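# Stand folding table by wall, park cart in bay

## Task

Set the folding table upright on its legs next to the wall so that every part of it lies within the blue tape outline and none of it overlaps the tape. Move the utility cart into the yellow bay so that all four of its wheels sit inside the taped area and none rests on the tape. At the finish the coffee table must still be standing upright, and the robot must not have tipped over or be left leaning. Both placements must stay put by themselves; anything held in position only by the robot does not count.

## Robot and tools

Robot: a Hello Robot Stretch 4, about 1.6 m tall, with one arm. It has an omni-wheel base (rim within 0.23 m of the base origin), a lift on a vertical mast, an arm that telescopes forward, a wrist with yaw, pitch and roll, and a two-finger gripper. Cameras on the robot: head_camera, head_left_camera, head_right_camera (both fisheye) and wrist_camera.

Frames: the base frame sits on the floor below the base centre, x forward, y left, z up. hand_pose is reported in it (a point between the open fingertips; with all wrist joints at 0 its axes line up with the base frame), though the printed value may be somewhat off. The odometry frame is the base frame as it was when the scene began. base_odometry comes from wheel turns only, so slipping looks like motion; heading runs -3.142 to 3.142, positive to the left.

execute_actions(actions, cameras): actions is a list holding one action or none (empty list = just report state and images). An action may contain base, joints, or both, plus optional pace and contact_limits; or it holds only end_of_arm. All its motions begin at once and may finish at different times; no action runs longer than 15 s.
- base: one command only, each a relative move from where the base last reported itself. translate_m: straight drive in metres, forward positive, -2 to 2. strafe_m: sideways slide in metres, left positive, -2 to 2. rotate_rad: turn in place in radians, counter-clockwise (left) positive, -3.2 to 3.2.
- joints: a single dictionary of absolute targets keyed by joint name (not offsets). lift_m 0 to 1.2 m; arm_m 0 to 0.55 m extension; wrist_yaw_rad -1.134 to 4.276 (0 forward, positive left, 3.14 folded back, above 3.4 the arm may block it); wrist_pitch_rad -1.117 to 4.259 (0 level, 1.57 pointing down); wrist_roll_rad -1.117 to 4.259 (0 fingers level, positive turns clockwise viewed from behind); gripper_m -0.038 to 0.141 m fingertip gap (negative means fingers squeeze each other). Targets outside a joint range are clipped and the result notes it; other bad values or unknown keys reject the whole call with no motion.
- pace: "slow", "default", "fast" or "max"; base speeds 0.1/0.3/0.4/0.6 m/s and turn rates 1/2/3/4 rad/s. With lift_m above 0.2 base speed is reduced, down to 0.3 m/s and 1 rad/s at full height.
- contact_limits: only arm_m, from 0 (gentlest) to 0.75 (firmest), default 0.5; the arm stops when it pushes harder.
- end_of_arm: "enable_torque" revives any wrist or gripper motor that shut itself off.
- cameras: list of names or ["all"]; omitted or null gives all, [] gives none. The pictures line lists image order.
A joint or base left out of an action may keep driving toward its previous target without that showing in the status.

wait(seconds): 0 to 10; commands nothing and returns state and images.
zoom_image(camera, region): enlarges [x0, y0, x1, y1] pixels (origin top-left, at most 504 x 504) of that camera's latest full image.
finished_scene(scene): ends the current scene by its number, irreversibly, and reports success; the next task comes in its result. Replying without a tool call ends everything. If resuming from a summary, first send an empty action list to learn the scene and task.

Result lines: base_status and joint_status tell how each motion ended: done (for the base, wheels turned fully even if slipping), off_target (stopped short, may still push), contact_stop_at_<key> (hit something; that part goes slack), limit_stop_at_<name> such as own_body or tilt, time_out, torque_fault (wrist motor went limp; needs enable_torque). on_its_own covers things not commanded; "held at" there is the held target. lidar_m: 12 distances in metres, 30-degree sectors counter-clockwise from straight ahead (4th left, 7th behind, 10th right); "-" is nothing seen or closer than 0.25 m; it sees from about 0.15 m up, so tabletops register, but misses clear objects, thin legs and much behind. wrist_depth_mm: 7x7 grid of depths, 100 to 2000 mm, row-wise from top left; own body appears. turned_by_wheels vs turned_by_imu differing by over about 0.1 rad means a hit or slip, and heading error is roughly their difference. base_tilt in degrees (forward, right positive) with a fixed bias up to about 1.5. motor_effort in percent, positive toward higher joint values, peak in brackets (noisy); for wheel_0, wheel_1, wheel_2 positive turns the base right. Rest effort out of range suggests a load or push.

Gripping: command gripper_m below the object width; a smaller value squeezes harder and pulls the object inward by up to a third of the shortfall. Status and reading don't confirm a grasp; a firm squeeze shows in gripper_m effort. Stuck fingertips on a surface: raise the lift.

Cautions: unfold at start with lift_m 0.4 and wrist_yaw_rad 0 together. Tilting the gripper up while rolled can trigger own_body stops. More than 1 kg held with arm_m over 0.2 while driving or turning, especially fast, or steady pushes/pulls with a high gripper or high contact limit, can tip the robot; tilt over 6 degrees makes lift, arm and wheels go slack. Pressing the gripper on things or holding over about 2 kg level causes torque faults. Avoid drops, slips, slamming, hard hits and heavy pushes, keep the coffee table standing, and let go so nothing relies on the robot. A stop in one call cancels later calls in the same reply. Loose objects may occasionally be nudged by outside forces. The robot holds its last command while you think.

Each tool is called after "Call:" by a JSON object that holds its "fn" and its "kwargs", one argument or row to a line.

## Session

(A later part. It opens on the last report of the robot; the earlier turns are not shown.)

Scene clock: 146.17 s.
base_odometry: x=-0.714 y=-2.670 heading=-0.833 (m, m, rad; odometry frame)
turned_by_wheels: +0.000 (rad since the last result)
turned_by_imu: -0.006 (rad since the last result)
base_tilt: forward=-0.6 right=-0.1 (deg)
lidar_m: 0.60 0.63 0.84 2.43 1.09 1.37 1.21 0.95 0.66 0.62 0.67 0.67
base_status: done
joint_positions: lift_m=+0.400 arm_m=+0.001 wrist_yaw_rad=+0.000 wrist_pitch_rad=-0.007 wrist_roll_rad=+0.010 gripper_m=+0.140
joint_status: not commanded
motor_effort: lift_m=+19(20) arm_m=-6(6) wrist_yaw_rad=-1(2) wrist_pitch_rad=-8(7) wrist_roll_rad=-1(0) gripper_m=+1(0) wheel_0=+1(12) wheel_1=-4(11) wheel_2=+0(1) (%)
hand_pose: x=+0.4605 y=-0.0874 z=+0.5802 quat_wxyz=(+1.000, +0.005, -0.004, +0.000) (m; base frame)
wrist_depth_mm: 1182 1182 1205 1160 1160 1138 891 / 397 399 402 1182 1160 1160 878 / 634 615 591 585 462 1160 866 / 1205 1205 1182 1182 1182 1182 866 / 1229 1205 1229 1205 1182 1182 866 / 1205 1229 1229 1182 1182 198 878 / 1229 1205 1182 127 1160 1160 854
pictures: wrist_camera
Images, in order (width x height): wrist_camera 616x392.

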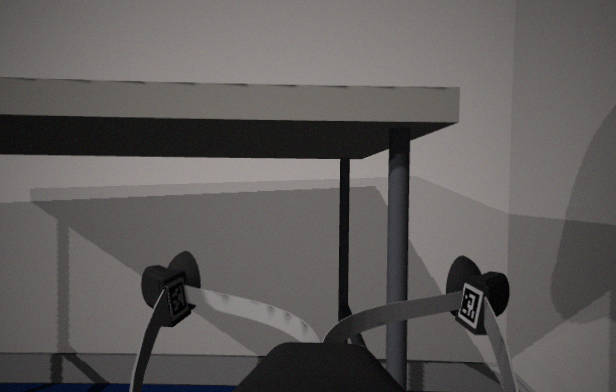

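Leg 0.46 deep, 0.09 right.

Call:
{"fn": "execute_actions", "kwargs": {
  "actions": [
    {"base":{"strafe_m":-0.09},"joints":{"arm_m":0.27}}
  ],
  "cameras": ["wrist_camera"]
}}

Call:
{"fn": "execute_actions", "kwargs": {
  "actions": [
    {"joints":{"gripper_m":-0.02}}
  ],
  "cameras": []
}}

Call:
{"fn": "execute_actions", "kwargs": {
  "actions": [
    {"base":{"translate_m":-0.1},"pace":"slow"}
  ],
  "cameras": []
}}

Call:
{"fn": "execute_actions", "kwargs": {
  "actions": [
    {"joints":{"gripper_m":0.14}}
  ],
  "cameras": []
}}

Call:
{"fn": "execute_actions", "kwargs": {
  "actions": [
    {"joints":{"arm_m":0},"base":{"translate_m":-0.15}}
  ],
  "cameras": []
}}

Call:
{"fn": "execute_actions", "kwargs": {
  "actions": [
    {"base":{"strafe_m":0.55}}
  ],
  "cameras": ["head_camera"]
}}

Scene clock: 153.93 s.
base_odometry: x=-0.781 y=-2.730 heading=-0.833 (m, m, rad; odometry frame)
turned_by_wheels: +0.000 (rad since the last result)
turned_by_imu: -0.002 (rad since the last result)
base_tilt: forward=-0.4 right=-0.1 (deg)
lidar_m: 0.61 0.64 0.83 2.52 1.18 1.46 1.23 0.80 0.56 0.53 0.56 0.77
base_status: done
joint_positions: lift_m=+0.400 arm_m=+0.269 wrist_yaw_rad=+0.000 wrist_pitch_rad=-0.007 wrist_roll_rad=+0.010 gripper_m=+0.140
joint_status: all done
motor_effort: lift_m=+19(19) arm_m=+7(6) wrist_yaw_rad=-3(1) wrist_pitch_rad=-6(7) wrist_roll_rad=+0(0) gripper_m=+0(0) wheel_0=+1(10) wheel_1=-4(12) wheel_2=+0(1) (%)
hand_pose: x=+0.7282 y=-0.0874 z=+0.5802 quat_wxyz=(+1.000, +0.005, -0.004, +0.000) (m; base frame)
wrist_depth_mm: 175 173 171 170 169 878 741 / 274 271 266 189 891 891 741 / 647 627 615 189 904 891 732 / 946 917 931 191 891 904 732 / 931 917 931 192 917 904 723 / 931 931 917 188 904 199 732 / 946 946 917 127 904 917 732
pictures: wrist_camera
Images, in order (width x height): wrist_camera 616x392.

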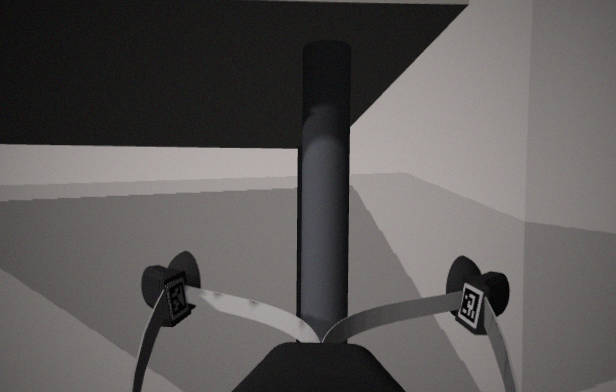

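Scene clock: 156.43 s.
base_odometry: x=-0.781 y=-2.730 heading=-0.833 (m, m, rad; odometry frame)
turned_by_wheels: +0.000 (rad since the last result)
turned_by_imu: -0.001 (rad since the last result)
base_tilt: forward=-0.3 right=+0.0 (deg)
lidar_m: 0.61 0.64 0.84 2.53 1.16 1.45 1.22 0.79 0.56 0.53 0.56 0.79
base_status: not commanded
joint_positions: lift_m=+0.400 arm_m=+0.269 wrist_yaw_rad=+0.002 wrist_pitch_rad=-0.007 wrist_roll_rad=+0.010 gripper_m=-0.020
joint_status: all done
motor_effort: lift_m=+19(19) arm_m=+4(7) wrist_yaw_rad=-7(8) wrist_pitch_rad=-7(8) wrist_roll_rad=-2(0) gripper_m=-12(11) wheel_0=+1(2) wheel_1=-4(4) wheel_2=+0(0) (%)
hand_pose: x=+0.7289 y=-0.0869 z=+0.5802 quat_wxyz=(+1.000, +0.005, -0.004, +0.001) (m; base frame)
wrist_depth_mm: 175 172 171 170 169 878 750 / 274 270 266 178 891 891 741 / 647 634 621 180 904 878 741 / 960 917 917 181 891 891 741 / 946 931 917 184 904 891 732 / 946 931 183 177 184 917 732 / 960 946 931 143 917 904 741
pictures: none
No camera images: the call's "cameras" was empty. Leave "cameras" out to get every camera's image.

Scene clock: 158.70 s.
base_odometry: x=-0.847 y=-2.656 heading=-0.833 (m, m, rad; odometry frame)
turned_by_wheels: +0.000 (rad since the last result)
turned_by_imu: +0.000 (rad since the last result)
base_tilt: forward=-0.5 right=-0.1 (deg)
lidar_m: 0.61 0.66 0.90 2.51 1.12 1.49 1.10 0.81 0.57 0.54 0.58 0.76
base_status: done
joint_positions: lift_m=+0.400 arm_m=+0.269 wrist_yaw_rad=+0.005 wrist_pitch_rad=-0.007 wrist_roll_rad=+0.010 gripper_m=-0.020
joint_status: not commanded
on_its_own: wrist_yaw_rad is at rest, and its effort (-15) is outside its rest range (-13 to +13)
motor_effort: lift_m=+19(19) arm_m=+4(4) wrist_yaw_rad=-15(16) wrist_pitch_rad=-7(7) wrist_roll_rad=-1(1) gripper_m=-11(12) wheel_0=-2(6) wheel_1=-6(9) wheel_2=+9(11) (%)
hand_pose: x=+0.7292 y=-0.0860 z=+0.5802 quat_wxyz=(+1.000, +0.005, -0.004, +0.002) (m; base frame)
wrist_depth_mm: 175 173 171 169 169 976 759 / 274 271 267 180 991 991 750 / 647 627 615 180 991 991 750 / 1042 1025 1025 181 991 991 732 / 1042 1042 1042 181 1008 991 750 / 1042 1060 1042 178 185 991 741 / 1078 1060 1060 120 1025 917 741
pictures: none
No camera images: the call's "cameras" was empty. Leave "cameras" out to get every camera's image.

Scene clock: 161.20 s.
base_odometry: x=-0.848 y=-2.656 heading=-0.833 (m, m, rad; odometry frame)
turned_by_wheels: +0.000 (rad since the last result)
turned_by_imu: -0.001 (rad since the last result)
base_tilt: forward=-0.5 right=+0.1 (deg)
lidar_m: 0.61 0.66 0.92 2.53 1.14 1.47 1.13 0.82 0.58 0.53 0.55 0.78
base_status: not commanded
joint_positions: lift_m=+0.400 arm_m=+0.269 wrist_yaw_rad=+0.001 wrist_pitch_rad=-0.007 wrist_roll_rad=+0.010 gripper_m=+0.140
joint_status: all done
motor_effort: lift_m=+19(19) arm_m=+4(4) wrist_yaw_rad=-3(16) wrist_pitch_rad=-7(7) wrist_roll_rad=+2(0) gripper_m=+0(11) wheel_0=-2(3) wheel_1=-6(6) wheel_2=+6(9) (%)
hand_pose: x=+0.7288 y=-0.0873 z=+0.5802 quat_wxyz=(+1.000, +0.005, -0.004, +0.000) (m; base frame)
wrist_depth_mm: 175 172 170 170 169 976 741 / 276 272 266 178 991 991 741 / 654 634 615 178 1008 991 732 / 1042 1042 1025 179 1008 991 732 / 1042 1025 1025 180 1008 991 715 / 1042 1025 1025 177 1008 198 723 / 1042 1042 1025 127 1025 991 732
pictures: none
No camera images: the call's "cameras" was empty. Leave "cameras" out to get every camera's image.

Scene clock: 163.13 s.
base_odometry: x=-0.948 y=-2.545 heading=-0.834 (m, m, rad; odometry frame)
turned_by_wheels: +0.000 (rad since the last result)
turned_by_imu: -0.001 (rad since the last result)
base_tilt: forward=-0.4 right=+0.2 (deg)
lidar_m: 0.75 0.80 1.12 1.18 1.08 1.48 0.97 0.82 0.55 0.53 0.56 0.78
base_status: done
joint_positions: lift_m=+0.400 arm_m=+0.001 wrist_yaw_rad=+0.000 wrist_pitch_rad=-0.007 wrist_roll_rad=+0.010 gripper_m=+0.140
joint_status: all done
motor_effort: lift_m=+19(19) arm_m=-7(7) wrist_yaw_rad=-2(3) wrist_pitch_rad=-8(7) wrist_roll_rad=+0(0) gripper_m=+1(1) wheel_0=-3(12) wheel_1=-4(8) wheel_2=+4(16) (%)
hand_pose: x=+0.4605 y=-0.0875 z=+0.5802 quat_wxyz=(+1.000, +0.005, -0.004, +0.000) (m; base frame)
wrist_depth_mm: 1430 1464 1397 1430 1430 1138 750 / 1430 1430 1430 1430 1397 1138 741 / 634 609 603 585 1430 1138 741 / 1499 1464 1464 1430 1430 1138 732 / 1499 1499 1430 1464 1397 1025 741 / 1499 1464 1430 1464 1430 199 741 / 1336 1366 1366 127 1397 1118 741
pictures: none
No camera images: the call's "cameras" was empty. Leave "cameras" out to get every camera's image.

Scene clock: 166.30 s.
base_odometry: x=-0.541 y=-2.176 heading=-0.834 (m, m, rad; odometry frame)
turned_by_wheels: +0.000 (rad since the last result)
turned_by_imu: +0.001 (rad since the last result)
base_tilt: forward=-0.4 right=+0.0 (deg)
lidar_m: 0.76 0.82 2.25 1.95 0.57 0.72 1.86 1.05 1.14 1.09 1.13 0.81
base_status: done
joint_positions: lift_m=+0.400 arm_m=+0.001 wrist_yaw_rad=+0.000 wrist_pitch_rad=-0.007 wrist_roll_rad=+0.010 gripper_m=+0.140
joint_status: not commanded
motor_effort: lift_m=+19(19) arm_m=-7(6) wrist_yaw_rad=-2(2) wrist_pitch_rad=-7(7) wrist_roll_rad=-1(1) gripper_m=+1(1) wheel_0=-2(9) wheel_1=+2(11) wheel_2=+0(5) (%)
hand_pose: x=+0.4605 y=-0.0875 z=+0.5802 quat_wxyz=(+1.000, +0.005, -0.004, +0.000) (m; base frame)
wrist_depth_mm: 1430 1430 1397 1430 1397 1366 1366 / 1430 1397 1430 1397 1397 1397 1397 / 634 609 603 591 580 574 564 / 1464 1464 1464 1430 1430 1430 1397 / 1464 1430 1464 1464 1430 1397 1397 / 1464 1464 1430 1430 1430 200 1397 / 1255 1308 1366 127 1336 1281 1397
pictures: head_camera
Images, in order (width x height): head_camera 420x560.

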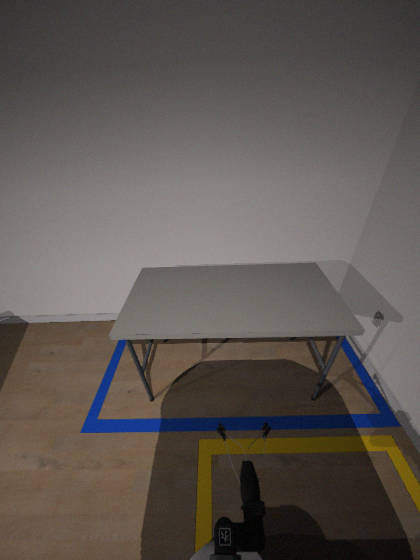

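Call:
{"fn": "execute_actions", "kwargs": {
  "actions": [
    {"base":{"translate_m":0.12},"joints":{"lift_m":0.5}}
  ],
  "cameras": []
}}

Call:
{"fn": "execute_actions", "kwargs": {
  "actions": [
    {"base":{"rotate_rad":1.55}}
  ],
  "cameras": []
}}

Call:
{"fn": "execute_actions", "kwargs": {
  "actions": [
    {"base":{"translate_m":1.1}}
  ],
  "cameras": ["head_camera","wrist_camera"]
}}

Scene clock: 172.73 s.
base_odometry: x=-0.461 y=-2.264 heading=-0.833 (m, m, rad; odometry frame)
turned_by_wheels: +0.000 (rad since the last result)
turned_by_imu: -0.001 (rad since the last result)
base_tilt: forward=-0.6 right=+0.1 (deg)
lidar_m: 0.66 0.68 2.14 1.95 0.61 0.69 1.87 1.18 1.14 1.08 0.99 0.67
base_status: done
joint_positions: lift_m=+0.500 arm_m=+0.001 wrist_yaw_rad=+0.000 wrist_pitch_rad=-0.007 wrist_roll_rad=+0.010 gripper_m=+0.140
joint_status: all done
motor_effort: lift_m=+20(20) arm_m=-6(6) wrist_yaw_rad=-2(2) wrist_pitch_rad=-8(7) wrist_roll_rad=+1(1) gripper_m=+1(0) wheel_0=+4(7) wheel_1=+5(7) wheel_2=-4(16) (%)
hand_pose: x=+0.4605 y=-0.0875 z=+0.6801 quat_wxyz=(+1.000, +0.005, -0.004, +0.000) (m; base frame)
wrist_depth_mm: 1308 1308 1308 1308 1308 1281 1255 / 1336 1336 1308 1336 1281 1281 1255 / 1336 1336 1336 1308 1308 1281 1255 / 462 455 449 442 439 433 427 / 1366 1336 1308 1308 1336 1308 1281 / 1366 1366 1336 1336 1308 199 1308 / 1336 1366 1308 127 1308 1308 1281
pictures: none
No camera images: the call's "cameras" was empty. Leave "cameras" out to get every camera's image.

Scene clock: 174.77 s.
base_odometry: x=-0.461 y=-2.264 heading=+0.716 (m, m, rad; odometry frame)
turned_by_wheels: +1.549 (rad since the last result)
turned_by_imu: +1.575 (rad since the last result)
base_tilt: forward=-0.4 right=+0.0 (deg)
lidar_m: 1.95 0.64 0.68 1.77 1.19 1.17 1.10 1.13 0.68 0.64 0.67 2.11
base_status: done
joint_positions: lift_m=+0.500 arm_m=+0.001 wrist_yaw_rad=+0.000 wrist_pitch_rad=-0.007 wrist_roll_rad=+0.010 gripper_m=+0.140
joint_status: not commanded
motor_effort: lift_m=+19(20) arm_m=-6(6) wrist_yaw_rad=-1(2) wrist_pitch_rad=-8(7) wrist_roll_rad=+0(1) gripper_m=+1(1) wheel_0=-4(11) wheel_1=-4(11) wheel_2=-3(10) (%)
hand_pose: x=+0.4605 y=-0.0875 z=+0.6801 quat_wxyz=(+1.000, +0.005, -0.004, +0.000) (m; base frame)
wrist_depth_mm: - - - - - - - / - - - - - - - / 715 - - - - - - / 715 - - - - - - / 715 - - - - - - / 715 - 1863 1863 1921 199 - / 723 1576 1576 127 1576 1499 1618
pictures: none
No camera images: the call's "cameras" was empty. Leave "cameras" out to get every camera's image.

Scene clock: 179.93 s.
base_odometry: x=+0.369 y=-1.542 heading=+0.716 (m, m, rad; odometry frame)
turned_by_wheels: +0.000 (rad since the last result)
turned_by_imu: -0.001 (rad since the last result)
base_tilt: forward=-0.5 right=+0.0 (deg)
lidar_m: 0.84 2.60 2.35 0.41 0.43 0.62 2.21 0.96 0.86 1.47 1.50 1.02
base_status: done
joint_positions: lift_m=+0.500 arm_m=+0.001 wrist_yaw_rad=+0.000 wrist_pitch_rad=-0.007 wrist_roll_rad=+0.010 gripper_m=+0.140
joint_status: not commanded
motor_effort: lift_m=+19(19) arm_m=-6(6) wrist_yaw_rad=-1(1) wrist_pitch_rad=-7(7) wrist_roll_rad=+0(0) gripper_m=+0(1) wheel_0=+2(9) wheel_1=+3(6) wheel_2=-3(12) (%)
hand_pose: x=+0.4605 y=-0.0875 z=+0.6801 quat_wxyz=(+1.000, +0.005, -0.004, +0.000) (m; base frame)
wrist_depth_mm: - - - - - - - / - - - - - - - / - - 647 683 750 820 - / - - - - - - - / - - 1060 1182 1205 - - / - - 647 699 732 199 1983 / 1576 1499 1118 127 1229 1464 1576
pictures: head_camera, wrist_camera
Images, in order (width x height): head_camera 420x560, wrist_camera 616x392.

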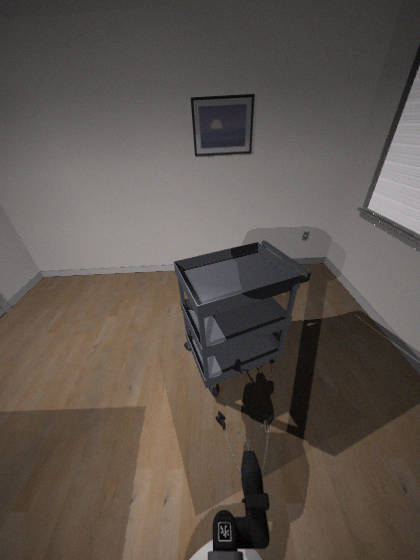

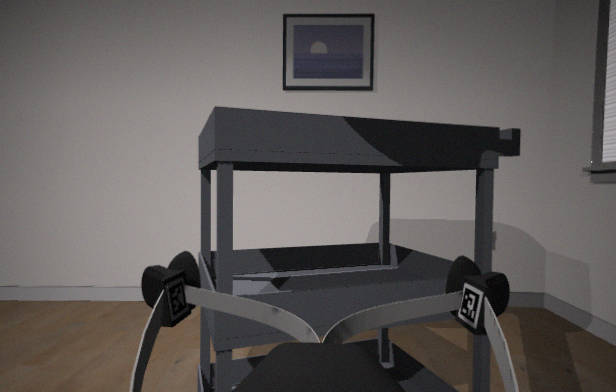

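Call:
{"fn": "execute_actions", "kwargs": {
  "actions": [
    {"base":{"translate_m":0.2}}
  ],
  "cameras": []
}}

Call:
{"fn": "execute_actions", "kwargs": {
  "actions": [
    {"base":{"strafe_m":0.165}}
  ],
  "cameras": []
}}

Call:
{"fn": "execute_actions", "kwargs": {
  "actions": [
    {"base":{"translate_m":0.23},"pace":"slow"}
  ],
  "cameras": ["wrist_camera"]
}}

Scene clock: 184.83 s.
base_odometry: x=+0.520 y=-1.411 heading=+0.717 (m, m, rad; odometry frame)
turned_by_wheels: +0.000 (rad since the last result)
turned_by_imu: -0.001 (rad since the last result)
base_tilt: forward=-0.4 right=+0.2 (deg)
lidar_m: 0.65 2.39 2.37 0.92 0.49 0.59 2.39 1.01 1.07 1.46 1.52 0.78
base_status: done
joint_positions: lift_m=+0.500 arm_m=+0.001 wrist_yaw_rad=+0.000 wrist_pitch_rad=-0.007 wrist_roll_rad=+0.010 gripper_m=+0.140
joint_status: not commanded
motor_effort: lift_m=+19(19) arm_m=-6(6) wrist_yaw_rad=-2(1) wrist_pitch_rad=-8(6) wrist_roll_rad=+0(1) gripper_m=+1(1) wheel_0=+3(6) wheel_1=+5(7) wheel_2=-2(16) (%)
hand_pose: x=+0.4605 y=-0.0875 z=+0.6801 quat_wxyz=(+1.000, +0.005, -0.004, +0.000) (m; base frame)
wrist_depth_mm: - - - - - - - / - - 455 - - - - / - - 452 488 535 585 1808 / - - - - - - 1921 / - - - - - - 1983 / - - 676 809 554 199 1921 / 1537 1430 459 127 549 597 1464
pictures: none
No camera images: the call's "cameras" was empty. Leave "cameras" out to get every camera's image.

Scene clock: 186.63 s.
base_odometry: x=+0.411 y=-1.287 heading=+0.717 (m, m, rad; odometry frame)
turned_by_wheels: +0.000 (rad since the last result)
turned_by_imu: +0.000 (rad since the last result)
base_tilt: forward=-0.3 right=+0.0 (deg)
lidar_m: 0.64 2.37 2.20 0.90 0.33 0.39 2.41 1.18 1.11 1.62 1.69 0.67
base_status: done
joint_positions: lift_m=+0.500 arm_m=+0.001 wrist_yaw_rad=+0.000 wrist_pitch_rad=-0.007 wrist_roll_rad=+0.010 gripper_m=+0.140
joint_status: not commanded
motor_effort: lift_m=+19(19) arm_m=-7(6) wrist_yaw_rad=-1(2) wrist_pitch_rad=-6(6) wrist_roll_rad=+1(0) gripper_m=+1(0) wheel_0=-2(12) wheel_1=+4(13) wheel_2=+0(7) (%)
hand_pose: x=+0.4605 y=-0.0875 z=+0.6801 quat_wxyz=(+1.000, +0.005, -0.004, +0.000) (m; base frame)
wrist_depth_mm: - - - - - - - / - - - 466 462 - - / - - - 439 462 508 554 / - - - - - - - / - - - - - - - / - - 809 442 683 199 750 / 1537 1537 1576 127 473 504 574
pictures: none
No camera images: the call's "cameras" was empty. Leave "cameras" out to get every camera's image.

Scene clock: 190.20 s.
base_odometry: x=+0.585 y=-1.136 heading=+0.717 (m, m, rad; odometry frame)
turned_by_wheels: +0.000 (rad since the last result)
turned_by_imu: -0.001 (rad since the last result)
base_tilt: forward=-0.6 right=+0.0 (deg)
lidar_m: 0.42 2.16 2.13 1.86 0.63 0.50 1.09 1.28 1.41 1.62 0.94 0.44
base_status: done
joint_positions: lift_m=+0.500 arm_m=+0.001 wrist_yaw_rad=+0.000 wrist_pitch_rad=-0.007 wrist_roll_rad=+0.010 gripper_m=+0.140
joint_status: not commanded
motor_effort: lift_m=+19(19) arm_m=-6(6) wrist_yaw_rad=-1(2) wrist_pitch_rad=-7(6) wrist_roll_rad=+1(0) gripper_m=-1(1) wheel_0=+5(2) wheel_1=+6(6) wheel_2=-6(12) (%)
hand_pose: x=+0.4605 y=-0.0875 z=+0.6801 quat_wxyz=(+1.000, +0.005, -0.004, +0.000) (m; base frame)
wrist_depth_mm: 1921 1863 1921 195 206 227 247 / 1921 1863 480 195 208 229 249 / 1921 1921 1921 203 315 312 310 / 1921 1863 1921 204 1921 1921 1863 / 1921 1921 1863 205 1863 1921 1921 / 1921 1921 609 204 683 199 699 / 1537 1537 627 127 559 530 569
pictures: wrist_camera
Images, in order (width x height): wrist_camera 616x392.

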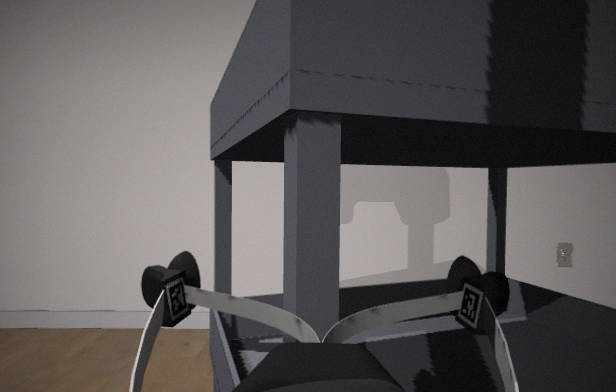

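Call:
{"fn": "execute_actions", "kwargs": {
  "actions": [
    {"joints":{"gripper_m":-0.02}}
  ],
  "cameras": []
}}

Call:
{"fn": "execute_actions", "kwargs": {
  "actions": [
    {"base":{"strafe_m":-0.3},"pace":"slow"}
  ],
  "cameras": []
}}

Call:
{"fn": "execute_actions", "kwargs": {
  "actions": [
    {"base":{"translate_m":-1.1}}
  ],
  "cameras": ["head_camera"]
}}

Scene clock: 197.37 s.
base_odometry: x=+0.585 y=-1.136 heading=+0.717 (m, m, rad; odometry frame)
turned_by_wheels: +0.000 (rad since the last result)
turned_by_imu: -0.002 (rad since the last result)
base_tilt: forward=-0.6 right=+0.2 (deg)
lidar_m: 0.41 2.15 2.18 1.86 0.62 0.51 1.07 1.28 1.36 1.62 0.91 0.42
base_status: not commanded
joint_positions: lift_m=+0.500 arm_m=+0.001 wrist_yaw_rad=+0.002 wrist_pitch_rad=-0.007 wrist_roll_rad=+0.010 gripper_m=-0.020
joint_status: all done
motor_effort: lift_m=+19(19) arm_m=-6(6) wrist_yaw_rad=-8(17) wrist_pitch_rad=-8(7) wrist_roll_rad=+0(0) gripper_m=-14(16) wheel_0=+5(5) wheel_1=+5(6) wheel_2=-4(7) (%)
hand_pose: x=+0.4607 y=-0.0868 z=+0.6801 quat_wxyz=(+1.000, +0.005, -0.004, +0.001) (m; base frame)
wrist_depth_mm: 1921 1921 1863 178 187 208 227 / 1921 1921 445 181 189 209 229 / 1983 1921 580 186 314 312 310 / 1921 1863 1921 187 1921 1863 1863 / 1921 1921 1921 189 1921 1863 1863 / 1863 1921 184 189 185 750 691 / 1537 1464 591 123 559 500 569
pictures: none
No camera images: the call's "cameras" was empty. Leave "cameras" out to get every camera's image.

Scene clock: 201.50 s.
base_odometry: x=+0.782 y=-1.362 heading=+0.717 (m, m, rad; odometry frame)
turned_by_wheels: +0.000 (rad since the last result)
turned_by_imu: -0.002 (rad since the last result)
base_tilt: forward=-0.4 right=-0.1 (deg)
lidar_m: 0.37 0.62 2.50 1.86 0.72 0.80 2.16 1.11 1.37 1.30 1.37 0.42
base_status: done
joint_positions: lift_m=+0.500 arm_m=+0.001 wrist_yaw_rad=+0.002 wrist_pitch_rad=-0.007 wrist_roll_rad=+0.010 gripper_m=-0.020
joint_status: not commanded
motor_effort: lift_m=+19(19) arm_m=-5(6) wrist_yaw_rad=-8(28) wrist_pitch_rad=-7(7) wrist_roll_rad=-1(0) gripper_m=-7(15) wheel_0=+7(12) wheel_1=-4(8) wheel_2=+0(5) (%)
hand_pose: x=+0.4604 y=-0.0867 z=+0.6802 quat_wxyz=(+1.000, +0.005, -0.004, +0.001) (m; base frame)
wrist_depth_mm: 1921 329 208 163 190 263 1863 / 1983 310 210 165 193 267 436 / 1863 359 330 174 317 317 484 / 1921 1863 1863 174 1921 1863 1921 / 1983 1983 1921 175 1863 1863 1708 / 1983 1921 183 174 183 707 634 / 1499 492 554 121 559 500 535
pictures: none
No camera images: the call's "cameras" was empty. Leave "cameras" out to get every camera's image.

Scene clock: 206.67 s.
base_odometry: x=-0.047 y=-2.084 heading=+0.717 (m, m, rad; odometry frame)
turned_by_wheels: -0.001 (rad since the last result)
turned_by_imu: -0.004 (rad since the last result)
base_tilt: forward=-0.3 right=+0.2 (deg)
lidar_m: 0.39 0.73 0.56 0.53 1.52 1.65 1.52 0.76 0.54 0.51 1.39 0.39
base_status: done
joint_positions: lift_m=+0.500 arm_m=+0.001 wrist_yaw_rad=-0.003 wrist_pitch_rad=-0.007 wrist_roll_rad=+0.010 gripper_m=-0.020
joint_status: not commanded
motor_effort: lift_m=+19(19) arm_m=-5(5) wrist_yaw_rad=+7(17) wrist_pitch_rad=-6(9) wrist_roll_rad=+0(1) gripper_m=-10(13) wheel_0=-5(11) wheel_1=-5(11) wheel_2=+3(16) (%)
hand_pose: x=+0.4600 y=-0.0883 z=+0.6801 quat_wxyz=(+1.000, +0.005, -0.004, -0.001) (m; base frame)
wrist_depth_mm: - - 226 163 183 240 1756 / - 366 226 167 185 243 349 / - 449 329 174 312 314 397 / - - - 174 - - 1921 / - - - 175 - - 1983 / - 569 585 176 181 723 654 / 1537 455 521 120 559 500 549
pictures: head_camera
Images, in order (width x height): head_camera 420x560.

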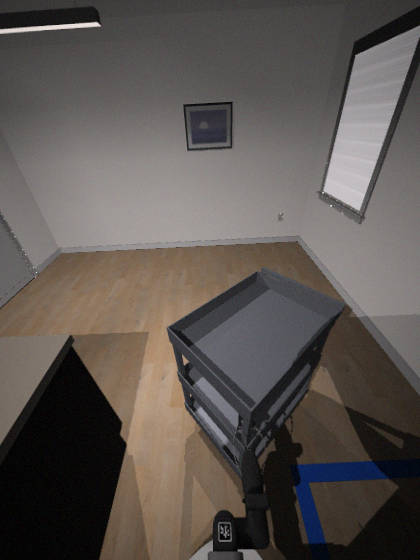

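Call:
{"fn": "execute_actions", "kwargs": {
  "actions": [
    {"base":{"strafe_m":0.22}}
  ],
  "cameras": []
}}

Call:
{"fn": "execute_actions", "kwargs": {
  "actions": [
    {"base":{"translate_m":-0.45},"pace":"slow"}
  ],
  "cameras": ["head_left_camera"]
}}

Scene clock: 213.03 s.
base_odometry: x=-0.192 y=-1.918 heading=+0.717 (m, m, rad; odometry frame)
turned_by_wheels: +0.000 (rad since the last result)
turned_by_imu: -0.002 (rad since the last result)
base_tilt: forward=-0.5 right=+0.0 (deg)
lidar_m: 0.38 0.49 0.35 0.32 1.35 1.44 1.52 1.08 0.76 0.73 0.82 0.40
base_status: done
joint_positions: lift_m=+0.500 arm_m=+0.001 wrist_yaw_rad=-0.002 wrist_pitch_rad=-0.007 wrist_roll_rad=+0.010 gripper_m=-0.020
joint_status: not commanded
motor_effort: lift_m=+19(19) arm_m=-5(5) wrist_yaw_rad=+3(20) wrist_pitch_rad=-6(7) wrist_roll_rad=-1(2) gripper_m=-10(10) wheel_0=-2(19) wheel_1=+2(7) wheel_2=+0(2) (%)
hand_pose: x=+0.4601 y=-0.0880 z=+0.6801 quat_wxyz=(+1.000, +0.005, -0.004, -0.001) (m; base frame)
wrist_depth_mm: - - - 158 167 182 198 / - - 455 160 170 184 200 / - - 564 168 317 312 312 / - - - 169 - - - / - - - 170 - - - / - - 184 170 185 750 691 / 1537 1430 559 124 554 500 564
pictures: none
No camera images: the call's "cameras" was empty. Leave "cameras" out to get every camera's image.

Scene clock: 218.83 s.
base_odometry: x=-0.531 y=-2.214 heading=+0.717 (m, m, rad; odometry frame)
turned_by_wheels: +0.000 (rad since the last result)
turned_by_imu: -0.001 (rad since the last result)
base_tilt: forward=-0.6 right=+0.1 (deg)
lidar_m: 0.39 0.61 0.71 1.87 1.08 1.15 1.06 1.13 0.76 0.71 0.76 0.42
base_status: done
joint_positions: lift_m=+0.500 arm_m=+0.001 wrist_yaw_rad=+0.002 wrist_pitch_rad=-0.007 wrist_roll_rad=+0.010 gripper_m=-0.020
joint_status: not commanded
motor_effort: lift_m=+19(19) arm_m=-5(5) wrist_yaw_rad=-7(17) wrist_pitch_rad=-8(8) wrist_roll_rad=+1(0) gripper_m=-9(13) wheel_0=-4(8) wheel_1=-5(5) wheel_2=+6(10) (%)
hand_pose: x=+0.4604 y=-0.0869 z=+0.6801 quat_wxyz=(+1.000, +0.005, -0.004, +0.001) (m; base frame)
wrist_depth_mm: - 334 213 164 190 265 - / 564 314 215 168 192 268 484 / 544 364 325 176 312 312 492 / 569 866 - 177 - - - / 569 866 - 178 - - - / 569 768 185 179 186 707 627 / 554 492 554 127 559 500 530
pictures: head_left_camera
Images, in order (width x height): head_left_camera 420x672.

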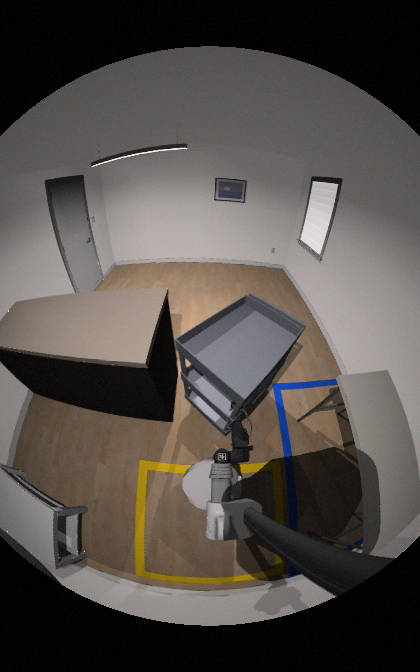

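Clears. Continue back, then strafe left.

Call:
{"fn": "execute_actions", "kwargs": {
  "actions": [
    {"base":{"translate_m":-0.72},"pace":"slow"}
  ],
  "cameras": []
}}

Call:
{"fn": "execute_actions", "kwargs": {
  "actions": [
    {"base":{"strafe_m":0.4}}
  ],
  "cameras": ["head_left_camera"]
}}

Scene clock: 230.17 s.
base_odometry: x=-1.074 y=-2.686 heading=+0.716 (m, m, rad; odometry frame)
turned_by_wheels: +0.000 (rad since the last result)
turned_by_imu: -0.003 (rad since the last result)
base_tilt: forward=-0.4 right=-0.1 (deg)
lidar_m: 0.37 0.40 1.04 0.96 0.55 0.37 0.36 0.37 0.50 0.74 0.77 1.09
base_status: done
joint_positions: lift_m=+0.500 arm_m=+0.001 wrist_yaw_rad=+0.004 wrist_pitch_rad=-0.007 wrist_roll_rad=+0.010 gripper_m=-0.020
joint_status: not commanded
on_its_own: wrist_yaw_rad is at rest, and its effort (-14) is outside its rest range (-13 to +13)
motor_effort: lift_m=+19(19) arm_m=-5(5) wrist_yaw_rad=-14(15) wrist_pitch_rad=-7(8) wrist_roll_rad=-1(1) gripper_m=-10(11) wheel_0=-4(8) wheel_1=-6(6) wheel_2=+7(13) (%)
hand_pose: x=+0.4606 y=-0.0863 z=+0.6802 quat_wxyz=(+1.000, +0.005, -0.004, +0.002) (m; base frame)
wrist_depth_mm: 180 172 164 158 - - - / 181 174 166 159 - - - / 342 334 324 166 - - - / 1025 1025 1576 167 - - - / 1025 1025 1397 167 - - - / 1042 732 185 168 185 - - / 521 521 549 120 1537 1430 1618
pictures: none
No camera images: the call's "cameras" was empty. Leave "cameras" out to get every camera's image.

Scene clock: 232.83 s.
base_odometry: x=-1.336 y=-2.385 heading=+0.716 (m, m, rad; odometry frame)
turned_by_wheels: +0.000 (rad since the last result)
turned_by_imu: -0.001 (rad since the last result)
base_tilt: forward=-0.5 right=+0.1 (deg)
lidar_m: 0.36 0.58 0.63 0.58 0.57 0.39 0.35 0.39 0.50 1.13 1.19 0.40
base_status: done
joint_positions: lift_m=+0.500 arm_m=+0.001 wrist_yaw_rad=-0.003 wrist_pitch_rad=-0.007 wrist_roll_rad=+0.010 gripper_m=-0.020
joint_status: not commanded
motor_effort: lift_m=+19(19) arm_m=-5(5) wrist_yaw_rad=+6(31) wrist_pitch_rad=-7(7) wrist_roll_rad=+0(1) gripper_m=-9(12) wheel_0=-3(13) wheel_1=+4(12) wheel_2=-1(9) (%)
hand_pose: x=+0.4600 y=-0.0882 z=+0.6802 quat_wxyz=(+1.000, +0.005, -0.004, -0.001) (m; base frame)
wrist_depth_mm: - 253 183 143 164 240 - / 415 256 184 148 172 243 525 / 449 336 329 153 315 314 525 / 1025 1025 1008 153 - - - / 1042 1025 1008 153 - - - / 1025 1025 185 154 181 699 634 / 488 496 517 121 554 500 585
pictures: head_left_camera
Images, in order (width x height): head_left_camera 420x672.

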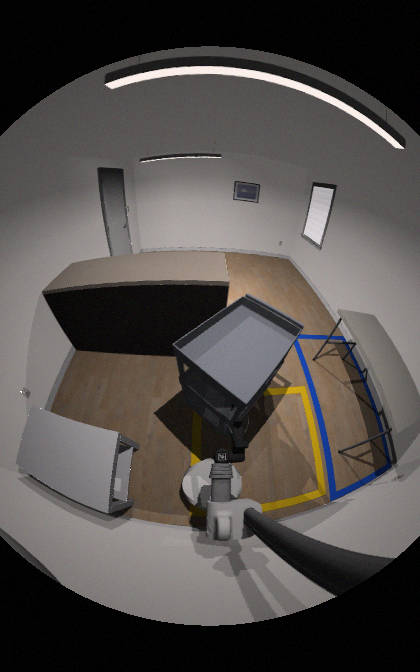

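Call:
{"fn": "execute_actions", "kwargs": {
  "actions": [
    {"base":{"rotate_rad":-0.9},"pace":"slow"}
  ],
  "cameras": ["head_left_camera"]
}}

Scene clock: 239.73 s.
base_odometry: x=-1.336 y=-2.385 heading=-0.182 (m, m, rad; odometry frame)
turned_by_wheels: -0.899 (rad since the last result)
turned_by_imu: -0.914 (rad since the last result)
base_tilt: forward=-0.5 right=+0.0 (deg)
lidar_m: 0.27 0.25 0.25 1.29 0.58 0.57 0.50 0.38 0.36 0.40 0.65 1.15
base_status: done
joint_positions: lift_m=+0.500 arm_m=+0.001 wrist_yaw_rad=+0.001 wrist_pitch_rad=-0.007 wrist_roll_rad=+0.010 gripper_m=-0.020
joint_status: not commanded
motor_effort: lift_m=+19(19) arm_m=-5(5) wrist_yaw_rad=-5(51) wrist_pitch_rad=-8(10) wrist_roll_rad=+0(1) gripper_m=-10(16) wheel_0=+5(16) wheel_1=+6(9) wheel_2=+6(14) (%)
hand_pose: x=+0.4604 y=-0.0871 z=+0.6802 quat_wxyz=(+1.000, +0.005, -0.004, +0.001) (m; base frame)
wrist_depth_mm: 106 116 132 153 1863 1708 1464 / 147 144 142 158 1921 1708 1499 / 345 334 329 174 1983 1708 1499 / - - - 175 1863 1661 1464 / - - - 177 - 1708 1464 / 634 661 185 177 185 1661 1537 / 559 525 1537 126 1576 1397 1499
pictures: head_left_camera
Images, in order (width x height): head_left_camera 420x672.

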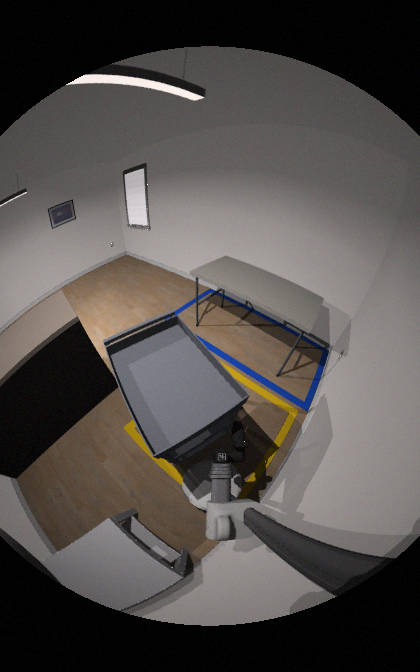

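Call:
{"fn": "execute_actions", "kwargs": {
  "actions": [
    {"base":{"translate_m":-0.22},"joints":{"arm_m":0.22},"pace":"slow"}
  ],
  "cameras": []
}}

Call:
{"fn": "execute_actions", "kwargs": {
  "actions": [
    {"base":{"rotate_rad":-0.55},"pace":"slow"}
  ],
  "cameras": ["head_left_camera"]
}}

Scene clock: 254.07 s.
base_odometry: x=-1.552 y=-2.345 heading=-0.183 (m, m, rad; odometry frame)
turned_by_wheels: +0.000 (rad since the last result)
turned_by_imu: -0.002 (rad since the last result)
base_tilt: forward=-0.4 right=+0.2 (deg)
lidar_m: 0.44 0.40 1.33 0.55 0.41 0.40 0.35 0.25 0.25 0.25 0.37 1.34
base_status: done
joint_positions: lift_m=+0.500 arm_m=+0.219 wrist_yaw_rad=+0.002 wrist_pitch_rad=-0.009 wrist_roll_rad=+0.010 gripper_m=-0.020
joint_status: all done
motor_effort: lift_m=+19(19) arm_m=+5(5) wrist_yaw_rad=-7(7) wrist_pitch_rad=-2(7) wrist_roll_rad=+1(1) gripper_m=-9(11) wheel_0=-5(4) wheel_1=-6(7) wheel_2=+6(9) (%)
hand_pose: x=+0.6786 y=-0.0869 z=+0.6806 quat_wxyz=(+1.000, +0.005, -0.004, +0.001) (m; base frame)
wrist_depth_mm: 106 116 132 153 1921 1756 1499 / 147 145 143 159 1863 1708 1499 / 342 332 329 174 1983 1708 1499 / - - - 175 1921 1661 1430 / - - - 177 1983 1708 1499 / 634 661 185 177 185 1661 1537 / 559 521 1537 126 1576 1430 1499
pictures: none
No camera images: the call's "cameras" was empty. Leave "cameras" out to get every camera's image.

Scene clock: 256.23 s.
base_odometry: x=-1.552 y=-2.345 heading=-0.733 (m, m, rad; odometry frame)
turned_by_wheels: -0.550 (rad since the last result)
turned_by_imu: -0.583 (rad since the last result)
base_tilt: forward=-0.6 right=-0.1 (deg)
lidar_m: 0.36 0.28 0.79 1.32 0.56 0.39 0.40 0.31 0.25 0.25 0.25 0.39
base_status: done
joint_positions: lift_m=+0.500 arm_m=+0.219 wrist_yaw_rad=-0.004 wrist_pitch_rad=-0.008 wrist_roll_rad=+0.010 gripper_m=-0.020
joint_status: not commanded
motor_effort: lift_m=+18(19) arm_m=+4(5) wrist_yaw_rad=+8(71) wrist_pitch_rad=-3(11) wrist_roll_rad=+0(1) gripper_m=-9(16) wheel_0=-5(26) wheel_1=+2(18) wheel_2=-1(23) (%)
hand_pose: x=+0.6783 y=-0.0884 z=+0.6806 quat_wxyz=(+1.000, +0.005, -0.004, -0.002) (m; base frame)
wrist_depth_mm: 108 106 109 136 1160 597 373 / 150 147 145 149 1138 591 373 / 351 1808 1808 172 1366 585 368 / 1921 1863 1808 172 1336 585 366 / 1921 1921 1863 173 1336 585 364 / 1921 1921 185 174 182 530 366 / 469 1464 1430 121 1160 459 366
pictures: head_left_camera
Images, in order (width x height): head_left_camera 420x672.

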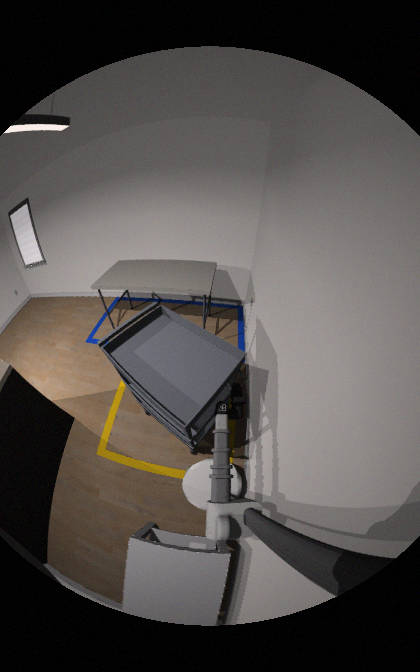

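Call:
{"fn": "execute_actions", "kwargs": {
  "actions": [
    {"joints":{"gripper_m":0.14}}
  ],
  "cameras": []
}}

Call:
{"fn": "execute_actions", "kwargs": {
  "actions": [
    {"joints":{"arm_m":0},"base":{"translate_m":-0.08}}
  ],
  "cameras": []
}}

Call:
{"fn": "execute_actions", "kwargs": {
  "actions": [
    {"joints":{"lift_m":1.0}}
  ],
  "cameras": []
}}

Call:
{"fn": "execute_actions", "kwargs": {
  "actions": [
    {"joints":{"wrist_yaw_rad":3.14},"base":{"strafe_m":0.75}}
  ],
  "cameras": ["head_camera"]
}}

Scene clock: 264.27 s.
base_odometry: x=-1.552 y=-2.345 heading=-0.733 (m, m, rad; odometry frame)
turned_by_wheels: +0.000 (rad since the last result)
turned_by_imu: -0.002 (rad since the last result)
base_tilt: forward=-0.5 right=+0.1 (deg)
lidar_m: 0.35 0.28 0.78 1.33 0.57 0.43 0.42 0.32 0.25 0.25 0.26 0.37
base_status: not commanded
joint_positions: lift_m=+0.500 arm_m=+0.219 wrist_yaw_rad=-0.001 wrist_pitch_rad=-0.008 wrist_roll_rad=+0.010 gripper_m=+0.140
joint_status: all done
motor_effort: lift_m=+18(18) arm_m=+4(4) wrist_yaw_rad=+0(8) wrist_pitch_rad=-4(5) wrist_roll_rad=+0(2) gripper_m=+2(9) wheel_0=-4(5) wheel_1=+2(2) wheel_2=+0(1) (%)
hand_pose: x=+0.6786 y=-0.0876 z=+0.6804 quat_wxyz=(+1.000, +0.005, -0.004, +0.000) (m; base frame)
wrist_depth_mm: 109 107 110 135 991 615 377 / 151 149 147 148 976 609 375 / 355 1808 1808 175 1366 603 375 / 1983 1921 1863 175 1430 597 368 / 1983 1983 1863 176 1397 539 370 / 1921 1863 976 172 960 198 370 / 480 1537 1537 127 1205 597 368
pictures: none
No camera images: the call's "cameras" was empty. Leave "cameras" out to get every camera's image.

Scene clock: 266.03 s.
base_odometry: x=-1.612 y=-2.292 heading=-0.733 (m, m, rad; odometry frame)
turned_by_wheels: +0.000 (rad since the last result)
turned_by_imu: -0.001 (rad since the last result)
base_tilt: forward=-0.4 right=+0.1 (deg)
lidar_m: 0.40 0.35 1.38 1.33 0.44 0.33 0.34 0.33 0.25 0.25 0.25 0.38
base_status: done
joint_positions: lift_m=+0.500 arm_m=+0.001 wrist_yaw_rad=+0.000 wrist_pitch_rad=-0.007 wrist_roll_rad=+0.010 gripper_m=+0.140
joint_status: all done
motor_effort: lift_m=+18(18) arm_m=-6(7) wrist_yaw_rad=-2(0) wrist_pitch_rad=-6(6) wrist_roll_rad=+1(0) gripper_m=+1(1) wheel_0=-3(5) wheel_1=-3(10) wheel_2=+4(12) (%)
hand_pose: x=+0.4605 y=-0.0875 z=+0.6803 quat_wxyz=(+1.000, +0.005, -0.004, +0.000) (m; base frame)
wrist_depth_mm: 218 257 - - 1708 549 338 / 218 257 319 415 1661 539 345 / 345 336 343 436 1661 535 343 / - - - - 1618 530 342 / - - - - 1537 488 342 / 732 741 597 477 1008 200 342 / 554 549 554 127 1182 530 330
pictures: none
No camera images: the call's "cameras" was empty. Leave "cameras" out to get every camera's image.

Scene clock: 268.97 s.
base_odometry: x=-1.612 y=-2.292 heading=-0.733 (m, m, rad; odometry frame)
turned_by_wheels: +0.000 (rad since the last result)
turned_by_imu: -0.001 (rad since the last result)
base_tilt: forward=-0.5 right=+0.1 (deg)
lidar_m: 0.41 0.35 1.37 1.35 0.47 0.35 0.33 0.32 0.25 0.25 0.25 0.36
base_status: not commanded
joint_positions: lift_m=+1.000 arm_m=+0.001 wrist_yaw_rad=+0.000 wrist_pitch_rad=-0.007 wrist_roll_rad=+0.010 gripper_m=+0.140
joint_status: all done
motor_effort: lift_m=+20(20) arm_m=-6(6) wrist_yaw_rad=-3(2) wrist_pitch_rad=-7(8) wrist_roll_rad=+1(1) gripper_m=+1(0) wheel_0=-4(4) wheel_1=-3(4) wheel_2=+4(4) (%)
hand_pose: x=+0.4605 y=-0.0875 z=+1.1801 quat_wxyz=(+1.000, +0.005, -0.004, +0.000) (m; base frame)
wrist_depth_mm: - - - - 1708 544 338 / - - - - 1661 544 345 / - - - - 1661 544 342 / - - - - 1618 530 342 / - - - - 1576 484 340 / 1499 1366 1255 1863 1008 199 340 / 809 831 - 127 1205 530 332
pictures: none
No camera images: the call's "cameras" was empty. Leave "cameras" out to get every camera's image.

Scene clock: 272.80 s.
base_odometry: x=-1.110 y=-1.734 heading=-0.733 (m, m, rad; odometry frame)
turned_by_wheels: +0.000 (rad since the last result)
turned_by_imu: +0.001 (rad since the last result)
base_tilt: forward=-0.4 right=+0.1 (deg)
lidar_m: 0.66 1.56 0.62 0.59 0.66 0.99 0.99 0.43 0.44 0.96 0.61 0.60
base_status: done
joint_positions: lift_m=+1.000 arm_m=+0.001 wrist_yaw_rad=+3.140 wrist_pitch_rad=-0.007 wrist_roll_rad=+0.010 gripper_m=+0.140
joint_status: all done
motor_effort: lift_m=+19(20) arm_m=-6(6) wrist_yaw_rad=-1(5) wrist_pitch_rad=-6(7) wrist_roll_rad=-1(0) gripper_m=+2(1) wheel_0=-2(10) wheel_1=+4(11) wheel_2=+0(4) (%)
hand_pose: x=-0.1163 y=+0.0880 z=+1.1802 quat_wxyz=(+0.001, +0.004, +0.005, +1.000) (m; base frame)
wrist_depth_mm: - 140 157 1576 1499 1464 1430 / - 111 140 1537 1464 1464 1430 / - 116 141 1537 1537 1464 1430 / 144 142 201 1537 1499 1499 1430 / 219 1661 1618 1576 1537 1464 1430 / 228 1661 1661 1618 1499 200 1060 / 228 1661 1618 127 1499 1499 931
pictures: head_camera
Images, in order (width x height): head_camera 420x560.

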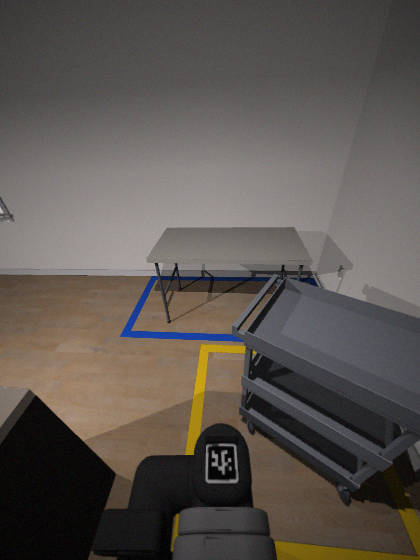

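Call:
{"fn": "execute_actions", "kwargs": {
  "actions": [
    {"base":{"rotate_rad":-0.1},"joints":{"lift_m":0.3}}
  ],
  "cameras": []
}}

Call:
{"fn": "execute_actions", "kwargs": {
  "actions": [
    {"base":{"strafe_m":0.33}}
  ],
  "cameras": []
}}

Call:
{"fn": "execute_actions", "kwargs": {
  "actions": [
    {"base":{"translate_m":1.15}}
  ],
  "cameras": []
}}

Call:
{"fn": "execute_actions", "kwargs": {
  "actions": [
    {"base":{"strafe_m":0.3}}
  ],
  "cameras": []
}}

Call:
{"fn": "execute_actions", "kwargs": {
  "actions": [
    {"base":{"rotate_rad":-1.55}}
  ],
  "cameras": ["head_camera"]
}}

Scene clock: 282.37 s.
base_odometry: x=-1.110 y=-1.734 heading=-0.832 (m, m, rad; odometry frame)
turned_by_wheels: -0.099 (rad since the last result)
turned_by_imu: -0.103 (rad since the last result)
base_tilt: forward=-0.4 right=+0.0 (deg)
lidar_m: 0.64 1.51 0.64 0.60 0.62 0.87 1.40 0.47 0.41 0.97 0.64 0.60
base_status: done
joint_positions: lift_m=+0.300 arm_m=+0.001 wrist_yaw_rad=+3.140 wrist_pitch_rad=-0.007 wrist_roll_rad=+0.010 gripper_m=+0.140
joint_status: all done
motor_effort: lift_m=+15(18) arm_m=-6(6) wrist_yaw_rad=-1(0) wrist_pitch_rad=-8(7) wrist_roll_rad=+1(1) gripper_m=+0(0) wheel_0=+4(5) wheel_1=+5(9) wheel_2=+4(9) (%)
hand_pose: x=-0.1163 y=+0.0880 z=+0.4805 quat_wxyz=(+0.001, +0.004, +0.005, +1.000) (m; base frame)
wrist_depth_mm: - 140 157 1537 1537 1537 798 / - 111 140 1576 1499 1255 798 / - 116 141 1537 1537 1229 798 / 144 142 201 1576 1576 1205 798 / 220 1537 1576 1499 1576 1160 809 / 226 1098 1281 1576 1430 199 809 / 228 1025 1160 127 1160 1078 809
pictures: none
No camera images: the call's "cameras" was empty. Leave "cameras" out to get every camera's image.

Scene clock: 284.80 s.
base_odometry: x=-0.866 y=-1.512 heading=-0.832 (m, m, rad; odometry frame)
turned_by_wheels: +0.000 (rad since the last result)
turned_by_imu: +0.001 (rad since the last result)
base_tilt: forward=-0.4 right=+0.1 (deg)
lidar_m: 1.44 0.40 0.30 0.26 0.29 0.39 1.11 0.94 0.70 1.11 0.80 0.74
base_status: done
joint_positions: lift_m=+0.300 arm_m=+0.001 wrist_yaw_rad=+3.140 wrist_pitch_rad=-0.007 wrist_roll_rad=+0.010 gripper_m=+0.140
joint_status: not commanded
motor_effort: lift_m=+15(15) arm_m=-6(6) wrist_yaw_rad=-1(0) wrist_pitch_rad=-7(7) wrist_roll_rad=-1(0) gripper_m=+0(0) wheel_0=-2(8) wheel_1=+3(8) wheel_2=+0(1) (%)
hand_pose: x=-0.1163 y=+0.0880 z=+0.4805 quat_wxyz=(+0.001, +0.004, +0.005, +1.000) (m; base frame)
wrist_depth_mm: - 140 157 1537 1499 484 325 / - 111 140 1576 1008 480 334 / - 116 142 1576 976 477 332 / 144 142 201 1576 1008 477 330 / 220 1576 1618 1576 1008 442 330 / 227 1336 1397 1537 759 198 330 / 228 1118 1138 127 842 473 330
pictures: none
No camera images: the call's "cameras" was empty. Leave "cameras" out to get every camera's image.

Scene clock: 290.10 s.
base_odometry: x=-0.091 y=-2.362 heading=-0.831 (m, m, rad; odometry frame)
turned_by_wheels: +0.000 (rad since the last result)
turned_by_imu: -0.001 (rad since the last result)
base_tilt: forward=-0.4 right=+0.0 (deg)
lidar_m: 0.27 0.33 0.48 3.43 1.10 0.81 1.21 0.49 0.45 0.50 0.46 0.32
base_status: done
joint_positions: lift_m=+0.300 arm_m=+0.001 wrist_yaw_rad=+3.140 wrist_pitch_rad=-0.007 wrist_roll_rad=+0.010 gripper_m=+0.140
joint_status: not commanded
motor_effort: lift_m=+15(15) arm_m=-6(6) wrist_yaw_rad=-1(1) wrist_pitch_rad=-7(7) wrist_roll_rad=-1(1) gripper_m=+1(1) wheel_0=+2(5) wheel_1=+4(7) wheel_2=-1(14) (%)
hand_pose: x=-0.1163 y=+0.0880 z=+0.4805 quat_wxyz=(+0.001, +0.004, +0.005, +1.000) (m; base frame)
wrist_depth_mm: - 140 156 - - 878 866 / - 111 141 - 1138 866 854 / - 116 141 - 1118 866 854 / 144 142 201 - 1138 866 866 / 219 1808 - - 1098 866 878 / 227 1537 1397 1661 878 199 878 / 227 1138 1160 127 946 878 878
pictures: none
No camera images: the call's "cameras" was empty. Leave "cameras" out to get every camera's image.

Scene clock: 292.43 s.
base_odometry: x=+0.130 y=-2.160 heading=-0.831 (m, m, rad; odometry frame)
turned_by_wheels: +0.000 (rad since the last result)
turned_by_imu: +0.000 (rad since the last result)
base_tilt: forward=-0.6 right=+0.1 (deg)
lidar_m: 0.30 1.19 1.63 3.14 3.26 0.78 0.76 1.70 0.72 0.75 0.44 0.34
base_status: done
joint_positions: lift_m=+0.300 arm_m=+0.001 wrist_yaw_rad=+3.140 wrist_pitch_rad=-0.007 wrist_roll_rad=+0.010 gripper_m=+0.140
joint_status: not commanded
motor_effort: lift_m=+16(16) arm_m=-6(6) wrist_yaw_rad=-1(1) wrist_pitch_rad=-7(7) wrist_roll_rad=+1(0) gripper_m=+0(1) wheel_0=-2(12) wheel_1=+4(16) wheel_2=+0(1) (%)
hand_pose: x=-0.1163 y=+0.0880 z=+0.4804 quat_wxyz=(+0.001, +0.004, +0.005, +1.000) (m; base frame)
wrist_depth_mm: - 140 156 - 866 866 - / - 111 140 878 878 866 - / - 116 142 878 878 878 - / 144 142 201 891 878 878 - / 220 - - 878 891 878 - / 226 1537 1397 878 878 199 1756 / 228 1138 1138 127 904 878 1182
pictures: none
No camera images: the call's "cameras" was empty. Leave "cameras" out to get every camera's image.

Scene clock: 294.47 s.
base_odometry: x=+0.130 y=-2.160 heading=-2.380 (m, m, rad; odometry frame)
turned_by_wheels: -1.549 (rad since the last result)
turned_by_imu: -1.577 (rad since the last result)
base_tilt: forward=-0.4 right=+0.1 (deg)
lidar_m: 0.76 0.45 0.33 0.32 1.20 1.68 3.17 3.27 0.79 0.74 1.70 0.72
base_status: done
joint_positions: lift_m=+0.300 arm_m=+0.001 wrist_yaw_rad=+3.140 wrist_pitch_rad=-0.007 wrist_roll_rad=+0.010 gripper_m=+0.140
joint_status: not commanded
motor_effort: lift_m=+16(16) arm_m=-6(6) wrist_yaw_rad=-1(1) wrist_pitch_rad=-7(7) wrist_roll_rad=+1(0) gripper_m=+0(0) wheel_0=+4(9) wheel_1=+4(12) wheel_2=+4(8) (%)
hand_pose: x=-0.1163 y=+0.0880 z=+0.4804 quat_wxyz=(+0.001, +0.004, +0.005, +1.000) (m; base frame)
wrist_depth_mm: - 140 157 - - - 1756 / - 111 140 - - - 1708 / - 116 141 - - - 1661 / 144 142 202 - - - 1708 / 219 - - - - - 1708 / 226 1537 1430 1661 1430 198 1537 / 228 1138 1138 127 1138 1078 1160
pictures: head_camera
Images, in order (width x height): head_camera 420x560.

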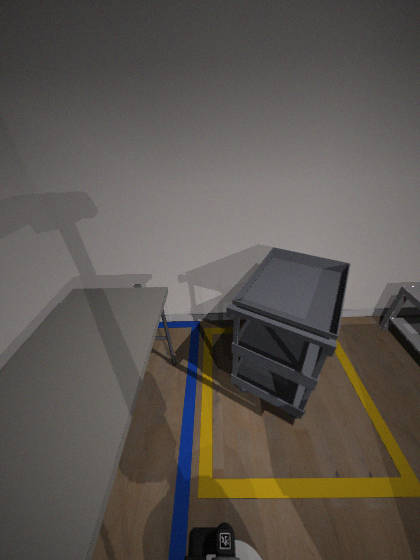

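Call:
{"fn": "finished_scene", "kwargs": {
  "scene": 2
}}

The scene is finished: the task was done.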